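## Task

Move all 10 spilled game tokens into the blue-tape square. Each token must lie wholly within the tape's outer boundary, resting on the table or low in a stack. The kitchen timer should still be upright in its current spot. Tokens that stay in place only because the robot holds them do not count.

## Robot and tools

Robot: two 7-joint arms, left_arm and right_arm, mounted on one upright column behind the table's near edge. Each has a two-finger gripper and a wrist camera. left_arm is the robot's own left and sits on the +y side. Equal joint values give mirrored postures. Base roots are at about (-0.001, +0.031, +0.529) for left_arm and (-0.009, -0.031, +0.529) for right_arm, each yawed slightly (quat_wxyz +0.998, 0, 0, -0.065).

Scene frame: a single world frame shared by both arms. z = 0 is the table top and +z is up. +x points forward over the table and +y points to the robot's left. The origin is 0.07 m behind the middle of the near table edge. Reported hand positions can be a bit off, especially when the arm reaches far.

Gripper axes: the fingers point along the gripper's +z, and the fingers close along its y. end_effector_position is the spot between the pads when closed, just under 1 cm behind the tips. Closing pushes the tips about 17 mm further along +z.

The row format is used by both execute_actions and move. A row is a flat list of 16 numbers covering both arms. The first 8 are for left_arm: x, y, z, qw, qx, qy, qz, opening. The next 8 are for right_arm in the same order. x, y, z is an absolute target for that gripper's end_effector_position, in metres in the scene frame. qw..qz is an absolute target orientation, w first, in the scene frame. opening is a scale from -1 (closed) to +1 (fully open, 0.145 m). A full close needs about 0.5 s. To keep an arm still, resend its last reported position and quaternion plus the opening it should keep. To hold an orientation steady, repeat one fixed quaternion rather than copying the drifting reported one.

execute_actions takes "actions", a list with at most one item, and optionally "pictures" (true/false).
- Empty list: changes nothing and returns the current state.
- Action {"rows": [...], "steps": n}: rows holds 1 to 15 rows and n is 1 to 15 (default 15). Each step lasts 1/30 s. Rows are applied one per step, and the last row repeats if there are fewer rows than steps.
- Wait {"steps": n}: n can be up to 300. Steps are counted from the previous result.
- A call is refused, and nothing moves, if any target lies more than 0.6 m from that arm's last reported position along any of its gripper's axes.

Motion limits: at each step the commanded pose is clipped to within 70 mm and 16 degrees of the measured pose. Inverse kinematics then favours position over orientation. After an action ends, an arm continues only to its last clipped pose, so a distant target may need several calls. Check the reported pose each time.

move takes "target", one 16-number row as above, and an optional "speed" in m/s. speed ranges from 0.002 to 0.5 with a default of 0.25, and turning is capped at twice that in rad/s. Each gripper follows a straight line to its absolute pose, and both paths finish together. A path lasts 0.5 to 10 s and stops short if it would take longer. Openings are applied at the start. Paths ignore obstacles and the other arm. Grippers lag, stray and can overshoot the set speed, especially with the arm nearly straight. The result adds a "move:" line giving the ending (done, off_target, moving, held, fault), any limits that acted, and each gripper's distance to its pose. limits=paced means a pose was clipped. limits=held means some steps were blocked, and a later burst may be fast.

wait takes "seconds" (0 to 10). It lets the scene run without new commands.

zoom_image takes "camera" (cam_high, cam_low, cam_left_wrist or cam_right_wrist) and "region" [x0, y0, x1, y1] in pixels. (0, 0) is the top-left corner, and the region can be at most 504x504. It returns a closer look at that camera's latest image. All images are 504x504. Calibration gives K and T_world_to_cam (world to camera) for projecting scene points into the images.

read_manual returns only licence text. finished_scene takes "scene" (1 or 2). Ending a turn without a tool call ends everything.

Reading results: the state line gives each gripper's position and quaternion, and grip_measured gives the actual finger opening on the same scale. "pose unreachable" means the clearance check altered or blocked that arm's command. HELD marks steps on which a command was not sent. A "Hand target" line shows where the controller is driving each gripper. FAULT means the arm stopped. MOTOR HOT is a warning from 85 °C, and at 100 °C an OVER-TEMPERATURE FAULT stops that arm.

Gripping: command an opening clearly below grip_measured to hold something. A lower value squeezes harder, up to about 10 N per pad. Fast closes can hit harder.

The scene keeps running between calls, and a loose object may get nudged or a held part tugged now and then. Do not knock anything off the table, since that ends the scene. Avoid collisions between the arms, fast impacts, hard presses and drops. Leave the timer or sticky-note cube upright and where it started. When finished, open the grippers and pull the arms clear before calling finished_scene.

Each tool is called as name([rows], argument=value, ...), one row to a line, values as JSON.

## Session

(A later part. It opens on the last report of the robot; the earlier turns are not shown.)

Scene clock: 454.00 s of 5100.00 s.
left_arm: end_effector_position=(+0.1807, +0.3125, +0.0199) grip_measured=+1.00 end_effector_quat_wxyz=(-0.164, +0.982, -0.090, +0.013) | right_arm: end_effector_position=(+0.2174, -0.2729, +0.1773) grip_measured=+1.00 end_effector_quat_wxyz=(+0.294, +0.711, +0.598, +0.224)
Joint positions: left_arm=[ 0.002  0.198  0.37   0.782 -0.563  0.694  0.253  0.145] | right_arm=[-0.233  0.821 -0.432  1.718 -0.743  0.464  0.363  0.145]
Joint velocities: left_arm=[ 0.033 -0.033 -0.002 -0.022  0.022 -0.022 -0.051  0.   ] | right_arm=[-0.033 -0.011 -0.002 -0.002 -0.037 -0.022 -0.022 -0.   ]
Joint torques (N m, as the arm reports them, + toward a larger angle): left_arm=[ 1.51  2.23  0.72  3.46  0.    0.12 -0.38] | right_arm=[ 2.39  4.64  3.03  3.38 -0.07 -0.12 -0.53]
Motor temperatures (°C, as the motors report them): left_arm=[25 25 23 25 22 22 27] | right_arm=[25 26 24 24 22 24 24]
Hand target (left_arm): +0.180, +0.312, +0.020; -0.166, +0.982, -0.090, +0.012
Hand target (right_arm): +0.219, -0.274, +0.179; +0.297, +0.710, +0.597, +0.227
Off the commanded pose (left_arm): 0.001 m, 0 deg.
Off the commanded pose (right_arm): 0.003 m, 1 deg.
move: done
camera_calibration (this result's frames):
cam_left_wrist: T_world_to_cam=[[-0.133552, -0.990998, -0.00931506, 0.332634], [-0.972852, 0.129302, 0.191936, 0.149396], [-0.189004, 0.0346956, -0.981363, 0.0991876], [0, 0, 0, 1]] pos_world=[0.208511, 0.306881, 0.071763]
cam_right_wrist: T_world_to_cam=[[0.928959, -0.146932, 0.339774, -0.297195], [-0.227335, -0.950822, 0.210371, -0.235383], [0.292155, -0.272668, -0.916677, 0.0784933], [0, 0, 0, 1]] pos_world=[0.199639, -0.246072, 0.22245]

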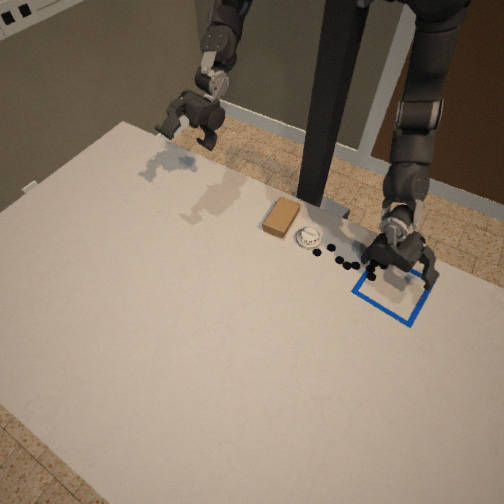

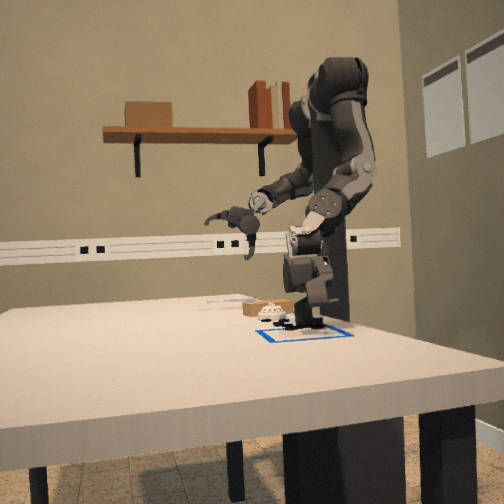

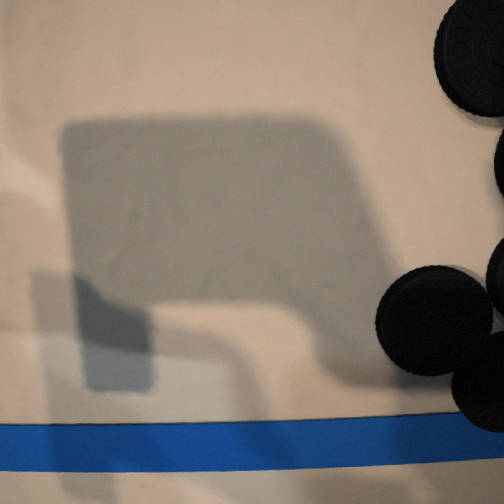

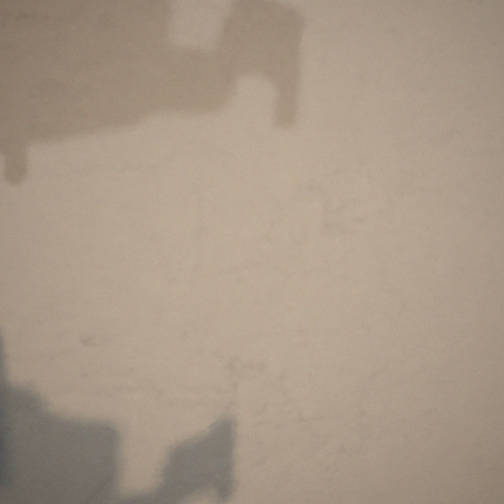

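zoom_image(camera="cam_left_wrist", region=[404, 0, 504, 130])

zoom_image(camera="cam_left_wrist", region=[354, 230, 504, 490])

Region (404, 0, 504, 130) of cam_left_wrist's 504x504 image, scaled by 3.877, with more detail than that image has; it fills the left 388 columns of this view, and the rest is white.

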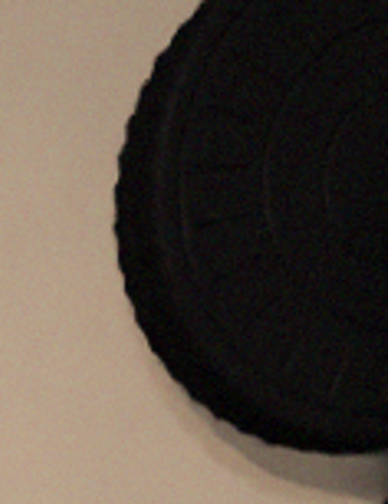

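Region (354, 230, 504, 490) of cam_left_wrist's 504x504 image, scaled by 1.938, with more detail than that image has; it fills the left 291 columns of this view, and the rest is white.

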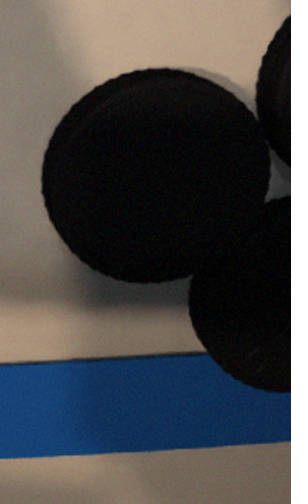

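execute_actions([
  {"rows": [[0.1810, 0.3125, 0.0204, -0.166, 0.982, -0.090, 0.013, 1, 0.219, -0.274, 0.179, 0.297, 0.710, 0.597, 0.227, 1], [0.1813, 0.3125, 0.0208, -0.167, 0.982, -0.090, 0.013, 1, 0.219, -0.274, 0.179, 0.297, 0.710, 0.597, 0.227, 1], [0.1816, 0.3125, 0.0212, -0.168, 0.982, -0.090, 0.014, 1, 0.219, -0.274, 0.179, 0.297, 0.710, 0.597, 0.227, 1], [0.1819, 0.3125, 0.0216, -0.169, 0.9815, -0.090, 0.014, 1, 0.219, -0.274, 0.179, 0.297, 0.710, 0.597, 0.227, 1], [0.1822, 0.3125, 0.0219, -0.170, 0.9812, -0.090, 0.015, 1, 0.219, -0.274, 0.179, 0.297, 0.710, 0.597, 0.227, 1], [0.1825, 0.3125, 0.0221, -0.171, 0.981, -0.090, 0.015, 1, 0.219, -0.274, 0.179, 0.297, 0.710, 0.597, 0.227, 1], [0.1828, 0.3125, 0.0222, -0.172, 0.9808, -0.090, 0.016, 1, 0.219, -0.274, 0.179, 0.297, 0.710, 0.597, 0.227, 1], [0.1830, 0.3125, 0.0222, -0.1729, 0.9807, -0.090, 0.016, 1, 0.219, -0.274, 0.179, 0.297, 0.710, 0.597, 0.227, 1]], "steps": 12},
], pictures=false)

Scene clock: 493.57 s of 5100.00 s.
left_arm: end_effector_position=(+0.1837, +0.3118, +0.0220) grip_measured=+1.00 end_effector_quat_wxyz=(-0.170, +0.981, -0.091, +0.017) | right_arm: end_effector_position=(+0.2174, -0.2729, +0.1773) grip_measured=+1.00 end_effector_quat_wxyz=(+0.294, +0.711, +0.598, +0.224)
Joint positions: left_arm=[ 0.002  0.19   0.37   0.797 -0.568  0.699  0.242  0.145] | right_arm=[-0.233  0.821 -0.432  1.718 -0.743  0.464  0.363  0.145]
Joint velocities: left_arm=[ 0.055 -0.077  0.012  0.012 -0.022  0.037 -0.022  0.   ] | right_arm=[-0.011 -0.011 -0.002  0.017  0.037 -0.051  0.007  0.   ]
Joint torques (N m, as the arm reports them, + toward a larger angle): left_arm=[ 1.67  2.3   0.95  3.27 -0.02  0.11 -0.43] | right_arm=[ 2.4   4.67  3.03  3.37 -0.06 -0.11 -0.51]
Motor temperatures (°C, as the motors report them): left_arm=[25 24 23 26 21 22 24] | right_arm=[24 26 24 24 22 24 24]
Hand target (left_arm): +0.183, +0.312, +0.022; -0.173, +0.981, -0.090, +0.016
Hand target (right_arm): +0.219, -0.274, +0.179; +0.297, +0.710, +0.597, +0.227
Off the commanded pose (left_arm): 0.001 m, 0 deg.
Off the commanded pose (right_arm): 0.003 m, 1 deg.
Steps of this call (steps 1 to 90: nothing new was sent; then 36.17 s passed at rest; steps 91 to 102: all 12 steps of this action). Readings (end_effector_position):
91: left_arm (+0.1806, +0.3125, +0.0199) | right_arm (+0.2174, -0.2729, +0.1773)
92: left_arm (+0.1809, +0.3125, +0.0202) | right_arm (+0.2174, -0.2729, +0.1773)
94: left_arm (+0.1828, +0.3126, +0.0215) | right_arm (+0.2174, -0.2729, +0.1773)
98: left_arm (+0.1837, +0.3119, +0.0220) | right_arm (+0.2174, -0.2729, +0.1773)
102: the state above

move(target=[0.1915, 0.3400, 0.0215, -0.1729, 0.9807, -0.090, 0.016, 1, 0.219, -0.274, 0.179, 0.297, 0.710, 0.597, 0.227, 1], speed=0.04)

Scene clock: 497.80 s of 5100.00 s.
left_arm: end_effector_position=(+0.1916, +0.3427, +0.0227) grip_measured=+1.00 end_effector_quat_wxyz=(-0.178, +0.980, -0.089, +0.015) | right_arm: end_effector_position=(+0.2174, -0.2729, +0.1773) grip_measured=+1.00 end_effector_quat_wxyz=(+0.294, +0.711, +0.598, +0.224)
Joint positions: left_arm=[ 0.08   0.282  0.37   0.642 -0.559  0.633  0.25   0.145] | right_arm=[-0.233  0.821 -0.432  1.718 -0.743  0.464  0.363  0.145]
Joint velocities: left_arm=[-0.011  0.055  0.007  0.012 -0.022  0.11   0.066  0.   ] | right_arm=[-0.099  0.033 -0.017 -0.002  0.007 -0.066  0.037  0.   ]
Joint torques (N m, as the arm reports them, + toward a larger angle): left_arm=[ 2.54  3.14  0.58  2.29  0.09 -0.03 -0.07] | right_arm=[ 2.35  4.65  3.02  3.34 -0.06 -0.12 -0.51]
Motor temperatures (°C, as the motors report them): left_arm=[25 24 23 26 21 22 24] | right_arm=[24 26 24 24 22 24 24]
Hand target (left_arm): +0.191, +0.341, +0.022; -0.174, +0.980, -0.090, +0.016
Hand target (right_arm): +0.219, -0.274, +0.179; +0.297, +0.710, +0.597, +0.227
Off the commanded pose (left_arm): 0.003 m, 1 deg.
Off the commanded pose (right_arm): 0.003 m, 1 deg.
After step 90, 0.23 s passed at rest.
move: done
camera_calibration (this result's frames):
cam_left_wrist: T_world_to_cam=[[-0.132675, -0.9904, -0.0387846, 0.364369], [-0.974225, 0.123106, 0.189024, 0.158046], [-0.182435, 0.0628637, -0.981206, 0.0919613], [0, 0, 0, 1]] pos_world=[0.219092, 0.335634, 0.0744904]
cam_right_wrist: T_world_to_cam=[[0.928959, -0.146932, 0.339774, -0.297195], [-0.227335, -0.950822, 0.210371, -0.235383], [0.292155, -0.272668, -0.916677, 0.0784933], [0, 0, 0, 1]] pos_world=[0.199639, -0.246072, 0.22245]

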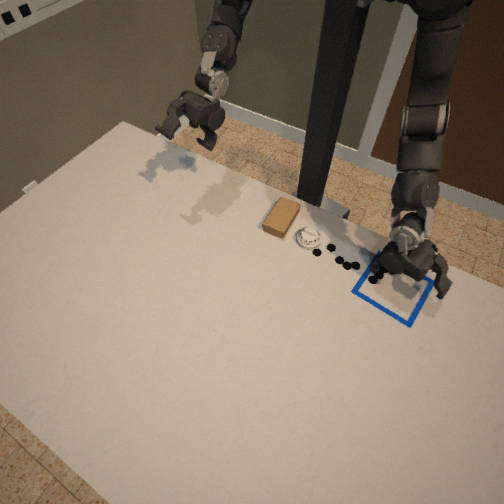

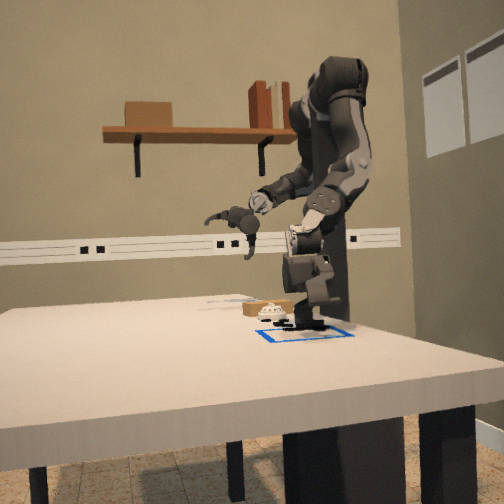

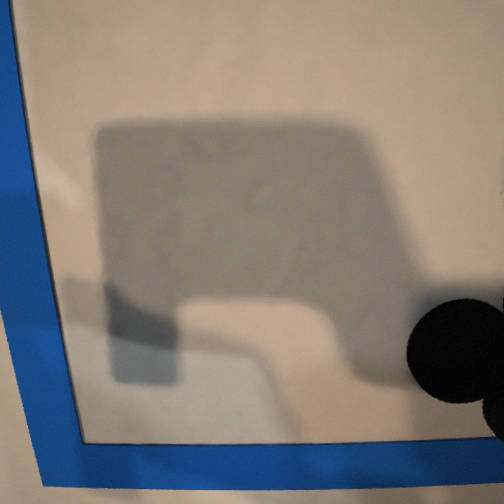

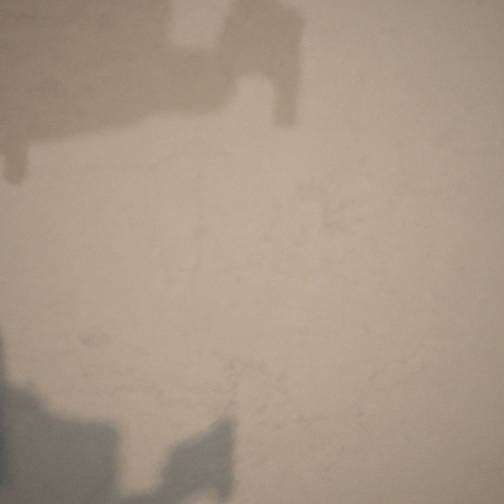

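zoom_image(camera="cam_high", region=[310, 220, 420, 320])

zoom_image(camera="cam_low", region=[265, 295, 355, 345])

Region (310, 220, 420, 320) of cam_high's 504x504 image, scaled by 4.582, with more detail than that image has; it fills the top 458 rows of this view, and the rest is white.

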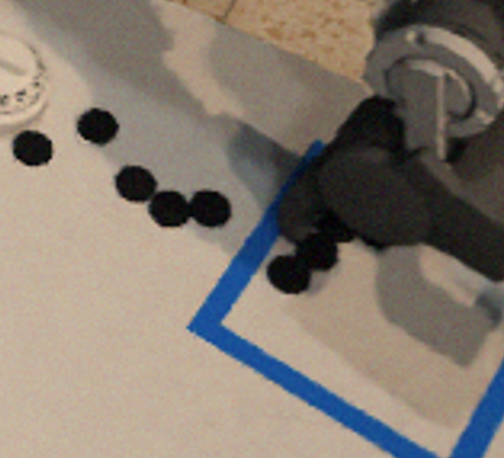

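Region (265, 295, 355, 345) of cam_low's 504x504 image, scaled by 5.600, with more detail than that image has.

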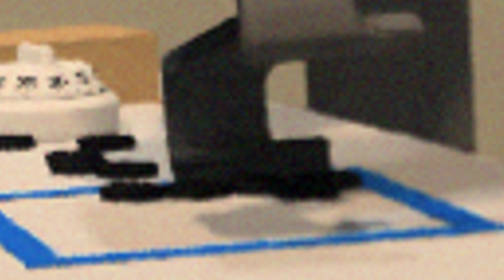

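execute_actions(actions=[])

Scene clock: 515.47 s of 5100.00 s.
left_arm: end_effector_position=(+0.1916, +0.3427, +0.0227) grip_measured=+1.00 end_effector_quat_wxyz=(-0.178, +0.980, -0.089, +0.015) | right_arm: end_effector_position=(+0.2174, -0.2729, +0.1773) grip_measured=+1.00 end_effector_quat_wxyz=(+0.294, +0.711, +0.598, +0.224)
Joint positions: left_arm=[ 0.08   0.282  0.37   0.642 -0.559  0.633  0.25   0.145] | right_arm=[-0.233  0.821 -0.432  1.718 -0.743  0.464  0.363  0.145]
Joint velocities: left_arm=[ 0.011 -0.077 -0.012 -0.007 -0.037  0.022 -0.051  0.   ] | right_arm=[ 0.077  0.033  0.017 -0.002 -0.095 -0.022  0.007  0.   ]
Joint torques (N m, as the arm reports them, + toward a larger angle): left_arm=[ 2.51  3.13  0.57  2.3   0.09 -0.04 -0.07] | right_arm=[ 2.4   4.66  3.04  3.36 -0.06 -0.12 -0.52]
Motor temperatures (°C, as the motors report them): left_arm=[25 25 23 26 21 22 24] | right_arm=[24 26 25 25 22 24 24]
Hand target (left_arm): +0.191, +0.341, +0.022; -0.174, +0.980, -0.090, +0.016
Hand target (right_arm): +0.219, -0.274, +0.179; +0.297, +0.710, +0.597, +0.227
Off the commanded pose (left_arm): 0.003 m, 1 deg.
Off the commanded pose (right_arm): 0.003 m, 1 deg.
Steps of this call (steps 1 to 90: nothing new was sent; then 14.67 s passed at rest). Readings (end_effector_position):
1: left_arm (+0.1916, +0.3427, +0.0227) | right_arm (+0.2174, -0.2729, +0.1773)
2: left_arm (+0.1916, +0.3427, +0.0227) | right_arm (+0.2174, -0.2729, +0.1773)
4: left_arm (+0.1916, +0.3427, +0.0227) | right_arm (+0.2174, -0.2729, +0.1773)
8: left_arm (+0.1916, +0.3427, +0.0227) | right_arm (+0.2174, -0.2729, +0.1773)
90: the state above
camera_calibration (this result's frames):
cam_left_wrist: T_world_to_cam=[[-0.132675, -0.9904, -0.0387846, 0.364369], [-0.974225, 0.123106, 0.189024, 0.158046], [-0.182435, 0.0628637, -0.981206, 0.0919613], [0, 0, 0, 1]] pos_world=[0.219092, 0.335634, 0.0744904]
cam_right_wrist: T_world_to_cam=[[0.928959, -0.146932, 0.339774, -0.297195], [-0.227335, -0.950822, 0.210371, -0.235383], [0.292155, -0.272668, -0.916677, 0.0784933], [0, 0, 0, 1]] pos_world=[0.199639, -0.246072, 0.22245]

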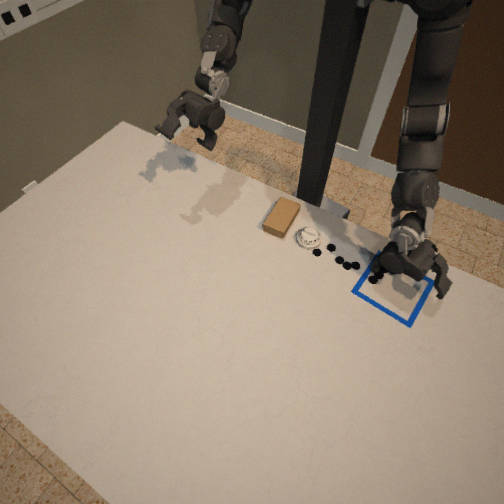

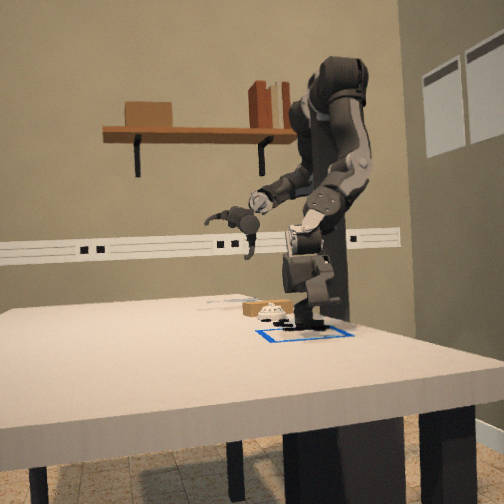

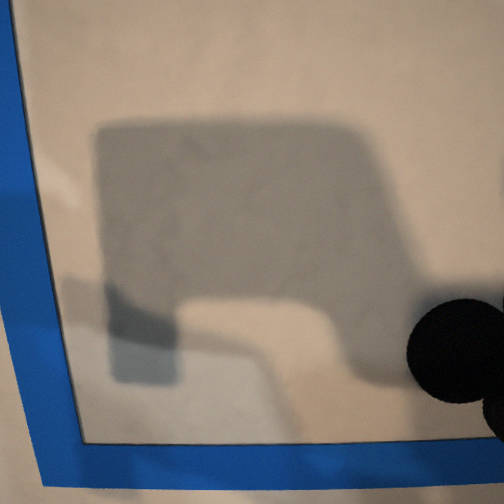

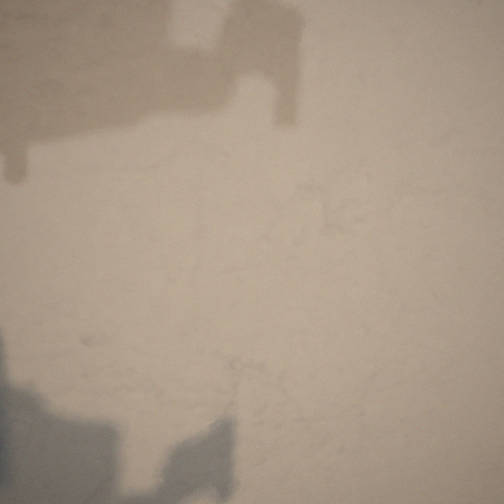

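move(target=[0.190, 0.337, 0.06, -0.174, 0.980, -0.090, 0.016, 1, 0.219, -0.274, 0.179, 0.297, 0.710, 0.597, 0.227, 1], speed=0.08)

Scene clock: 518.67 s of 5100.00 s.
left_arm: end_effector_position=(+0.1917, +0.3374, +0.0616) grip_measured=+1.00 end_effector_quat_wxyz=(-0.177, +0.980, -0.093, +0.020) | right_arm: end_effector_position=(+0.2174, -0.2729, +0.1773) grip_measured=+1.00 end_effector_quat_wxyz=(+0.294, +0.711, +0.598, +0.224)
Joint positions: left_arm=[-0.055  0.199  0.479  1.039 -0.787  0.784  0.497  0.145] | right_arm=[-0.233  0.821 -0.432  1.718 -0.743  0.464  0.363  0.145]
Joint velocities: left_arm=[-0.077 -0.011 -0.007 -0.007 -0.095  0.037  0.066 -0.   ] | right_arm=[-0.033 -0.033 -0.002  0.007 -0.022  0.051 -0.066  0.   ]
Joint torques (N m, as the arm reports them, + toward a larger angle): left_arm=[ 1.91  2.49  1.38  2.94 -0.03  0.11 -0.07] | right_arm=[ 2.38  4.61  3.01  3.34 -0.07 -0.12 -0.52]
Motor temperatures (°C, as the motors report them): left_arm=[25 25 23 26 21 22 24] | right_arm=[24 26 25 25 22 24 24]
Hand target (left_arm): +0.190, +0.336, +0.060; -0.173, +0.981, -0.091, +0.017
Hand target (right_arm): +0.219, -0.274, +0.179; +0.297, +0.710, +0.597, +0.227
Off the commanded pose (left_arm): 0.002 m, 1 deg.
Off the commanded pose (right_arm): 0.003 m, 1 deg.
joint sent to its limit (left arm) — the command would take joint 6 (wrist pitch) past its upper limit, so that joint was sent only as far as its limit.
move: done
camera_calibration (this result's frames):
cam_left_wrist: T_world_to_cam=[[-0.141197, -0.989324, -0.0360643, 0.361743], [-0.974649, 0.132532, 0.180265, 0.14882], [-0.173561, 0.0606029, -0.982957, 0.129684], [0, 0, 0, 1]] pos_world=[0.218632, 0.330298, 0.113693]
cam_right_wrist: T_world_to_cam=[[0.928959, -0.146932, 0.339774, -0.297195], [-0.227335, -0.950822, 0.210371, -0.235383], [0.292155, -0.272668, -0.916677, 0.0784933], [0, 0, 0, 1]] pos_world=[0.199639, -0.246072, 0.22245]

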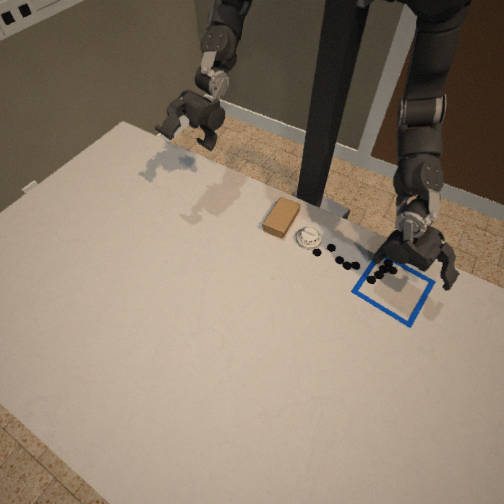

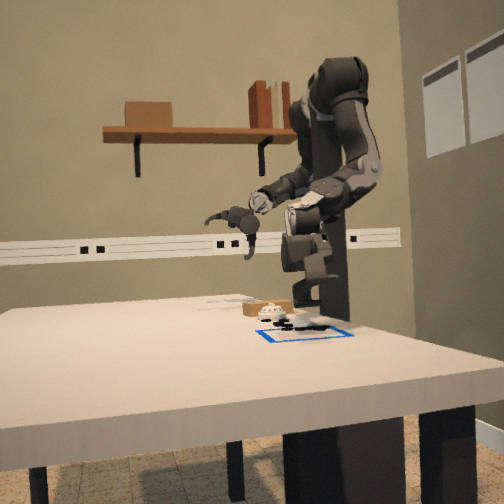

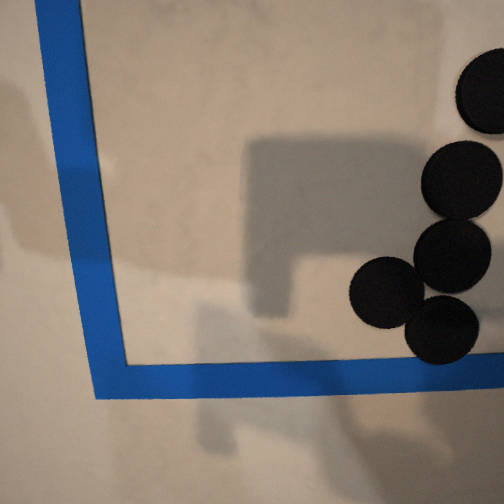

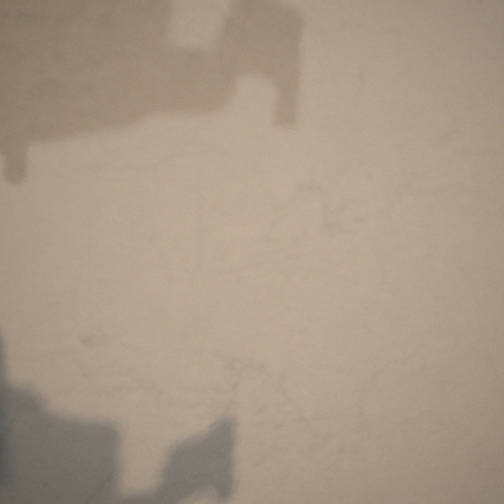

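move(target=[0.198, 0.205, 0.030, -0.1022, 0.9727, -0.2068, 0.0217, 1, 0.219, -0.274, 0.179, 0.297, 0.710, 0.597, 0.227, 1], speed=0.12)

Scene clock: 570.67 s of 5100.00 s.
left_arm: end_effector_position=(+0.1973, +0.2044, +0.0312) grip_measured=+1.00 end_effector_quat_wxyz=(-0.099, +0.974, -0.204, +0.020) | right_arm: end_effector_position=(+0.2174, -0.2729, +0.1773) grip_measured=+1.00 end_effector_quat_wxyz=(+0.294, +0.711, +0.598, +0.224)
Joint positions: left_arm=[-0.031 -0.036  0.302  1.032 -0.895  0.783  0.489  0.145] | right_arm=[-0.233  0.821 -0.432  1.718 -0.743  0.464  0.363  0.145]
Joint velocities: left_arm=[ 0.077  0.011  0.002  0.007  0.022 -0.022  0.007 -0.   ] | right_arm=[-0.033  0.011  0.012 -0.017 -0.007  0.022 -0.037 -0.   ]
Joint torques (N m, as the arm reports them, + toward a larger angle): left_arm=[ 2.35  0.52  0.16  2.8   0.05 -0.02 -0.35] | right_arm=[ 2.42  4.65  3.03  3.37 -0.07 -0.12 -0.52]
Motor temperatures (°C, as the motors report them): left_arm=[25 24 23 26 21 22 24] | right_arm=[24 26 25 25 22 24 24]
Hand target (left_arm): +0.197, +0.205, +0.031; -0.101, +0.973, -0.205, +0.020
Hand target (right_arm): +0.219, -0.274, +0.179; +0.297, +0.710, +0.597, +0.227
Off the commanded pose (left_arm): 0.002 m, 1 deg.
Off the commanded pose (right_arm): 0.003 m, 1 deg.
After step 90, 47.47 s passed at rest.
move: done
camera_calibration (this result's frames):
cam_left_wrist: T_world_to_cam=[[-0.35345, -0.92795, 0.118247, 0.25433], [-0.908053, 0.370715, 0.19496, 0.115153], [-0.224749, -0.0384657, -0.973657, 0.138925], [0, 0, 0, 1]] pos_world=[0.225682, 0.198661, 0.0827413]
cam_right_wrist: T_world_to_cam=[[0.928959, -0.146932, 0.339774, -0.297195], [-0.227335, -0.950822, 0.210371, -0.235383], [0.292155, -0.272668, -0.916677, 0.0784933], [0, 0, 0, 1]] pos_world=[0.199639, -0.246072, 0.22245]

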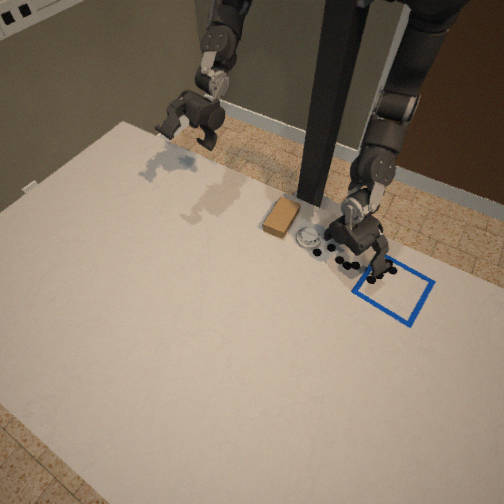

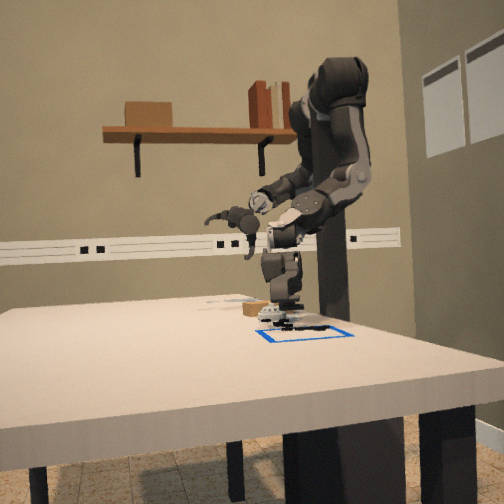

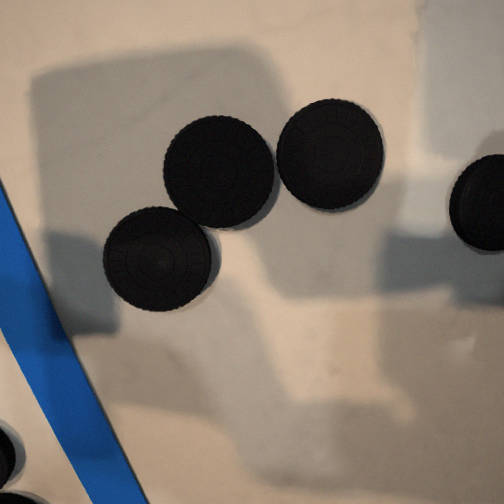

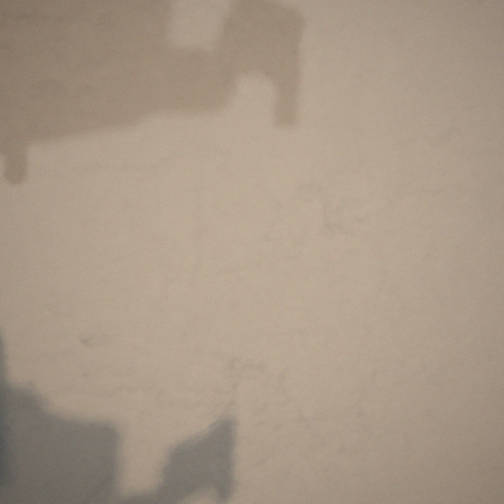

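zoom_image(camera="cam_high", region=[285, 205, 385, 285])

zoom_image(camera="cam_low", region=[245, 275, 325, 340])

Region (285, 205, 385, 285) of cam_high's 504x504 image, scaled by 5.040, with more detail than that image has; it fills the top 403 rows of this view, and the rest is white.

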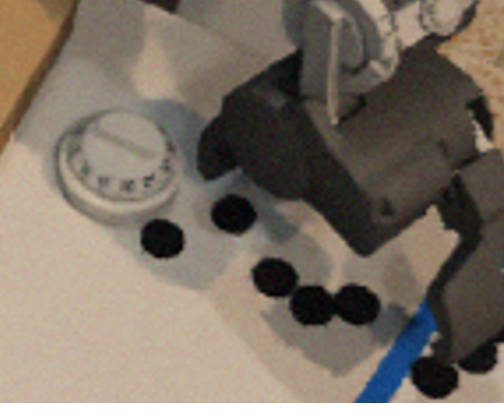

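Region (245, 275, 325, 340) of cam_low's 504x504 image, scaled by 6.300, with more detail than that image has; it fills the top 410 rows of this view, and the rest is white.

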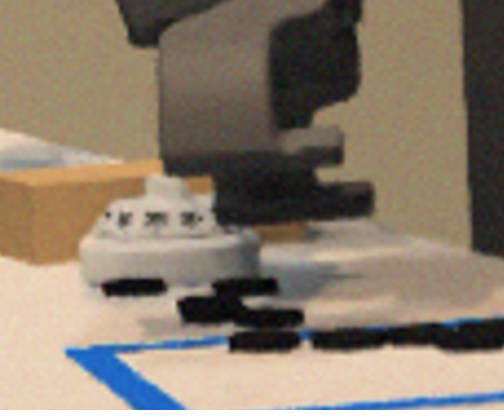

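move(target=[0.196, 0.206, 0.0145, -0.1022, 0.9727, -0.2068, 0.0217, 1, 0.219, -0.274, 0.179, 0.297, 0.710, 0.597, 0.227, 1], speed=0.04)

zoom_image(camera="cam_high", region=[285, 205, 385, 285])

zoom_image(camera="cam_low", region=[245, 275, 325, 340])

Scene clock: 600.43 s of 5100.00 s.
left_arm: end_effector_position=(+0.1957, +0.2055, +0.0145) grip_measured=+1.00 end_effector_quat_wxyz=(-0.101, +0.973, -0.207, +0.020) | right_arm: end_effector_position=(+0.2174, -0.2729, +0.1773) grip_measured=+1.00 end_effector_quat_wxyz=(+0.294, +0.711, +0.598, +0.224)
Joint positions: left_arm=[ 0.018 -0.035  0.342  0.89  -0.882  0.703  0.408  0.145] | right_arm=[-0.233  0.821 -0.432  1.718 -0.743  0.464  0.363  0.145]
Joint velocities: left_arm=[-0.077  0.011  0.002 -0.002  0.037 -0.037 -0.007  0.   ] | right_arm=[ 0.011  0.011  0.012 -0.002 -0.022  0.007 -0.037  0.   ]
Joint torques (N m, as the arm reports them, + toward a larger angle): left_arm=[ 2.68  0.8   0.54  2.59  0.11 -0.03 -0.37] | right_arm=[ 2.39  4.68  3.06  3.35 -0.06 -0.12 -0.51]
Motor temperatures (°C, as the motors report them): left_arm=[25 24 23 26 21 22 24] | right_arm=[24 26 25 25 22 24 24]
Hand target (left_arm): +0.196, +0.207, +0.014; -0.103, +0.973, -0.206, +0.021
Hand target (right_arm): +0.219, -0.274, +0.179; +0.297, +0.710, +0.597, +0.227
Off the commanded pose (left_arm): 0.001 m, 0 deg.
Off the commanded pose (right_arm): 0.003 m, 1 deg.
After step 90, 26.07 s passed at rest.
move: done
camera_calibration (this result's frames):
cam_left_wrist: T_world_to_cam=[[-0.358626, -0.926468, 0.114216, 0.257591], [-0.906098, 0.374908, 0.196037, 0.115293], [-0.224443, -0.0331871, -0.973922, 0.121201], [0, 0, 0, 1]] pos_world=[0.224048, 0.199447, 0.0660174]
cam_right_wrist: T_world_to_cam=[[0.928959, -0.146932, 0.339774, -0.297195], [-0.227335, -0.950822, 0.210371, -0.235383], [0.292155, -0.272668, -0.916677, 0.0784933], [0, 0, 0, 1]] pos_world=[0.199639, -0.246072, 0.22245]

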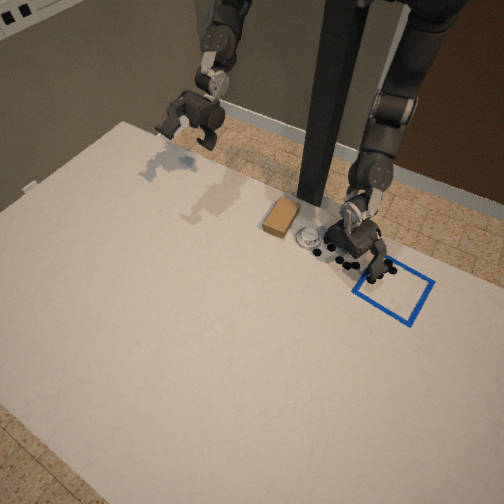

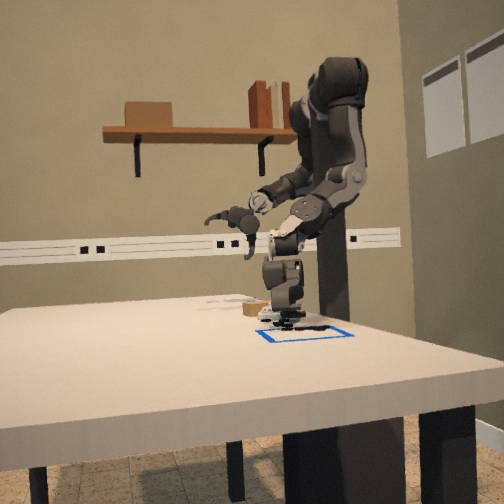

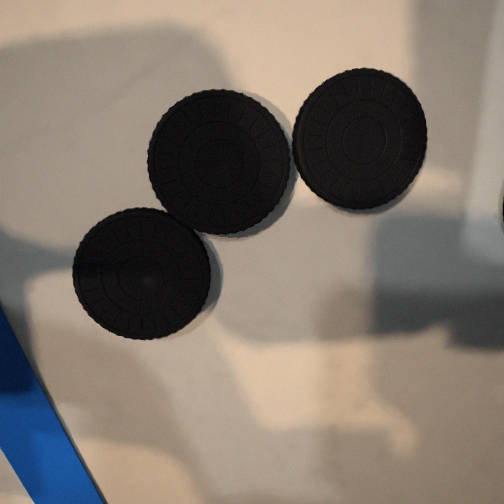

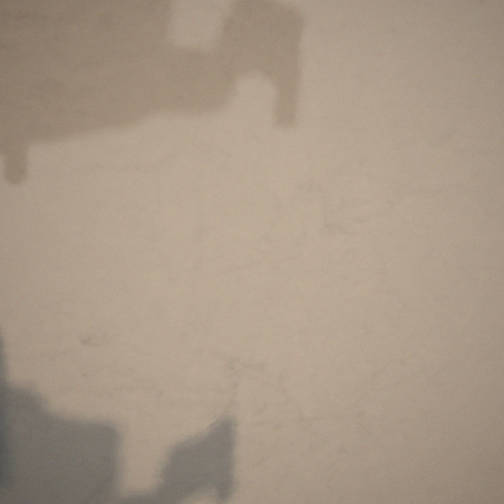

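Region (285, 205, 385, 285) of cam_high's 504x504 image, scaled by 5.040, with more detail than that image has; it fills the top 403 rows of this view, and the rest is white.

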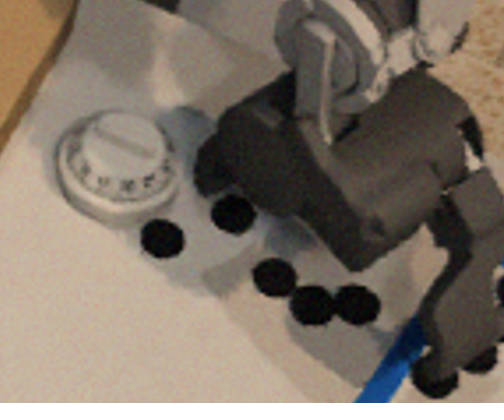

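Region (245, 275, 325, 340) of cam_low's 504x504 image, scaled by 6.300, with more detail than that image has; it fills the top 410 rows of this view, and the rest is white.

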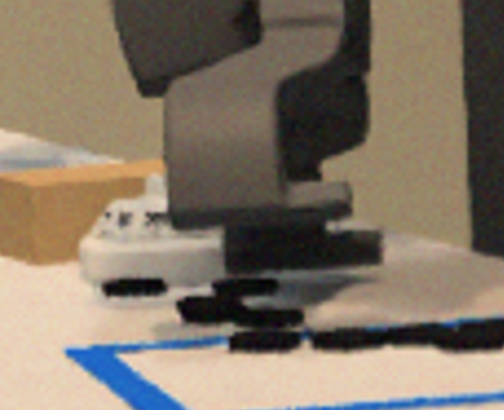

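move(target=[0.1965, 0.207, 0.0097, -0.1022, 0.9727, -0.2068, 0.0217, 1, 0.219, -0.274, 0.179, 0.297, 0.710, 0.597, 0.227, 1], speed=0.02)

zoom_image(camera="cam_low", region=[245, 275, 325, 340])

zoom_image(camera="cam_high", region=[285, 205, 385, 285])

Scene clock: 614.13 s of 5100.00 s.
left_arm: end_effector_position=(+0.1957, +0.2060, +0.0097) grip_measured=+1.00 end_effector_quat_wxyz=(-0.100, +0.973, -0.207, +0.020) | right_arm: end_effector_position=(+0.2174, -0.2729, +0.1773) grip_measured=+1.00 end_effector_quat_wxyz=(+0.294, +0.711, +0.598, +0.224)
Joint positions: left_arm=[ 0.038 -0.032  0.355  0.842 -0.879  0.679  0.389  0.145] | right_arm=[-0.233  0.821 -0.432  1.718 -0.743  0.464  0.363  0.145]
Joint velocities: left_arm=[-0.033 -0.055 -0.007 -0.022  0.022 -0.051  0.051 -0.   ] | right_arm=[-0.055 -0.055  0.007 -0.007  0.022  0.022 -0.037 -0.   ]
Joint torques (N m, as the arm reports them, + toward a larger angle): left_arm=[ 2.87  0.85  0.55  2.39  0.11 -0.06 -0.4 ] | right_arm=[ 2.39  4.66  3.04  3.36 -0.06 -0.11 -0.52]
Motor temperatures (°C, as the motors report them): left_arm=[25 24 22 26 21 22 24] | right_arm=[24 26 25 25 22 24 24]
Hand target (left_arm): +0.196, +0.207, +0.010; -0.103, +0.973, -0.207, +0.021
Hand target (right_arm): +0.219, -0.274, +0.179; +0.297, +0.710, +0.597, +0.227
Off the commanded pose (left_arm): 0.001 m, 0 deg.
Off the commanded pose (right_arm): 0.003 m, 1 deg.
After step 90, 10.00 s passed at rest.
move: done
camera_calibration (this result's frames):
cam_left_wrist: T_world_to_cam=[[-0.359078, -0.925996, 0.116597, 0.258517], [-0.905734, 0.375882, 0.195855, 0.115794], [-0.225187, -0.0352788, -0.973677, 0.117097], [0, 0, 0, 1]] pos_world=[0.224075, 0.199992, 0.0611935]
cam_right_wrist: T_world_to_cam=[[0.928959, -0.146932, 0.339774, -0.297195], [-0.227335, -0.950822, 0.210371, -0.235383], [0.292155, -0.272668, -0.916677, 0.0784933], [0, 0, 0, 1]] pos_world=[0.199639, -0.246072, 0.22245]

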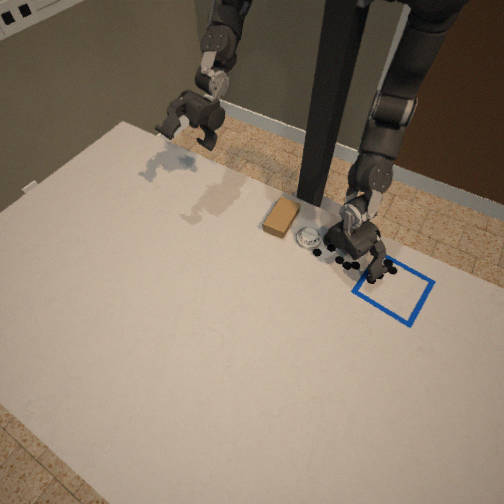

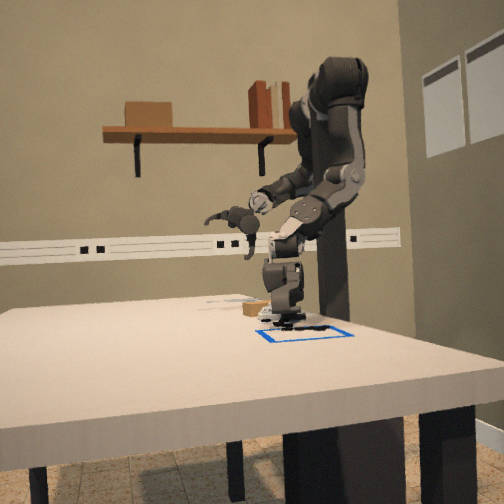

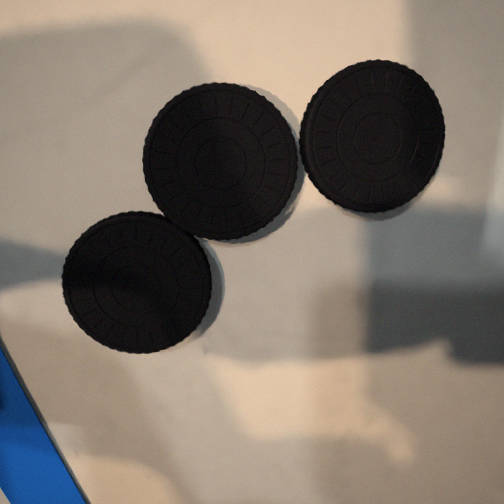

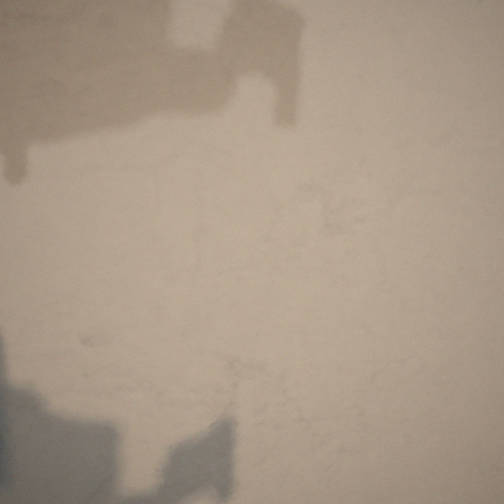

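Region (245, 275, 325, 340) of cam_low's 504x504 image, scaled by 6.300, with more detail than that image has; it fills the top 410 rows of this view, and the rest is white.

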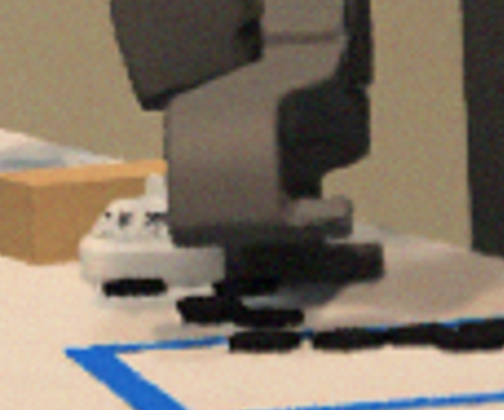

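Region (285, 205, 385, 285) of cam_high's 504x504 image, scaled by 5.040, with more detail than that image has; it fills the top 403 rows of this view, and the rest is white.

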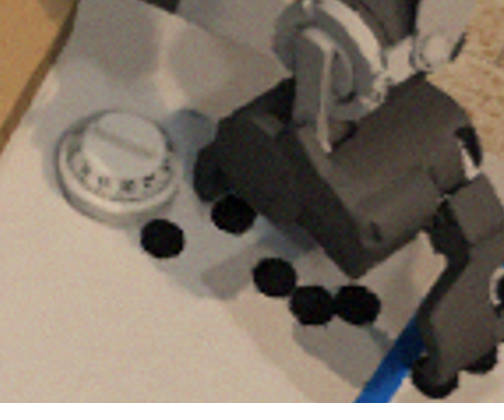

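move(target=[0.2055, 0.2205, 0.0097, -0.1022, 0.9727, -0.2068, 0.0217, 1, 0.219, -0.274, 0.179, 0.297, 0.710, 0.597, 0.227, 1], speed=0.04)

zoom_image(camera="cam_high", region=[285, 205, 385, 285])

Scene clock: 631.77 s of 5100.00 s.
left_arm: end_effector_position=(+0.2026, +0.2174, +0.0089) grip_measured=+1.00 end_effector_quat_wxyz=(-0.096, +0.974, -0.206, +0.017) | right_arm: end_effector_position=(+0.2174, -0.2729, +0.1773) grip_measured=+1.00 end_effector_quat_wxyz=(+0.294, +0.711, +0.598, +0.224)
Joint positions: left_arm=[ 0.076  0.012  0.356  0.786 -0.864  0.666  0.407  0.145] | right_arm=[-0.233  0.821 -0.432  1.718 -0.743  0.464  0.363  0.145]
Joint velocities: left_arm=[ 0.055  0.011 -0.012 -0.007 -0.066  0.022  0.007  0.   ] | right_arm=[-0.033  0.011 -0.032 -0.027  0.022  0.007 -0.007 -0.   ]
Joint torques (N m, as the arm reports them, + toward a larger angle): left_arm=[ 3.47  1.76  0.34  2.6   0.05 -0.13 -0.49] | right_arm=[ 2.37  4.68  3.06  3.36 -0.07 -0.12 -0.51]
Motor temperatures (°C, as the motors report them): left_arm=[26 24 22 26 21 22 24] | right_arm=[24 26 25 25 22 24 24]
Hand target (left_arm): +0.205, +0.221, +0.010; -0.102, +0.973, -0.207, +0.022
Hand target (right_arm): +0.219, -0.274, +0.179; +0.297, +0.710, +0.597, +0.227
Off the commanded pose (left_arm): 0.004 m, 1 deg.
Off the commanded pose (right_arm): 0.003 m, 1 deg.
After step 90, 13.93 s passed at rest.
move: off_target (left_arm)
camera_calibration (this result's frames):
cam_left_wrist: T_world_to_cam=[[-0.35513, -0.926471, 0.124636, 0.270847], [-0.90576, 0.374002, 0.199302, 0.118279], [-0.231262, -0.0421122, -0.97198, 0.121001], [0, 0, 0, 1]] pos_world=[0.231301, 0.211791, 0.06028]
cam_right_wrist: T_world_to_cam=[[0.928959, -0.146932, 0.339774, -0.297195], [-0.227335, -0.950822, 0.210371, -0.235383], [0.292155, -0.272668, -0.916677, 0.0784933], [0, 0, 0, 1]] pos_world=[0.199639, -0.246072, 0.22245]

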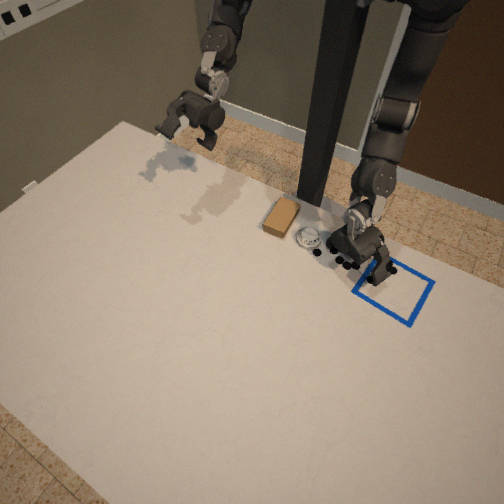

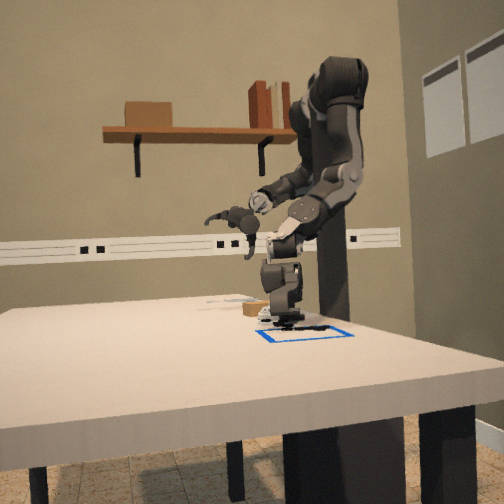

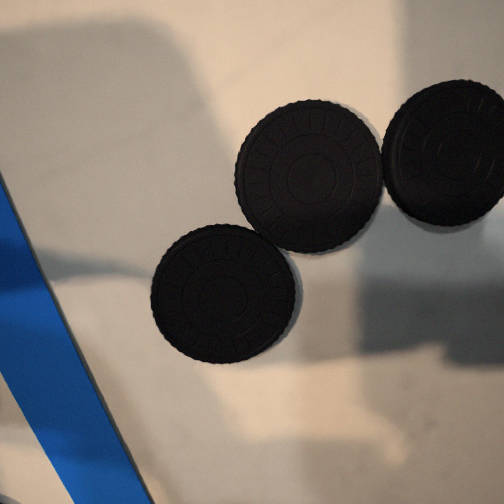

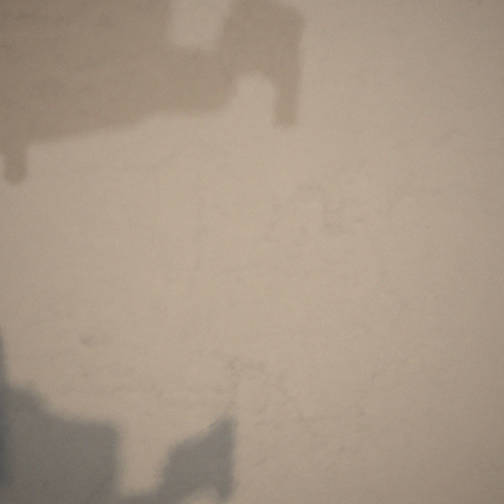

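Region (285, 205, 385, 285) of cam_high's 504x504 image, scaled by 5.040, with more detail than that image has; it fills the top 403 rows of this view, and the rest is white.

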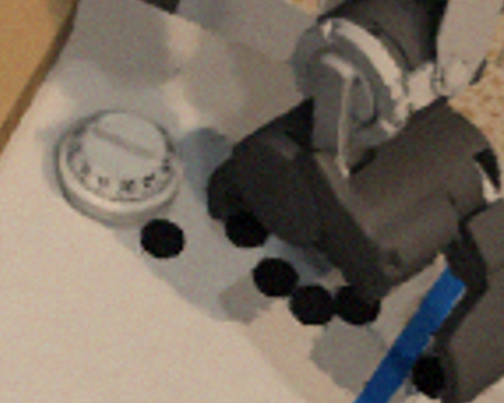

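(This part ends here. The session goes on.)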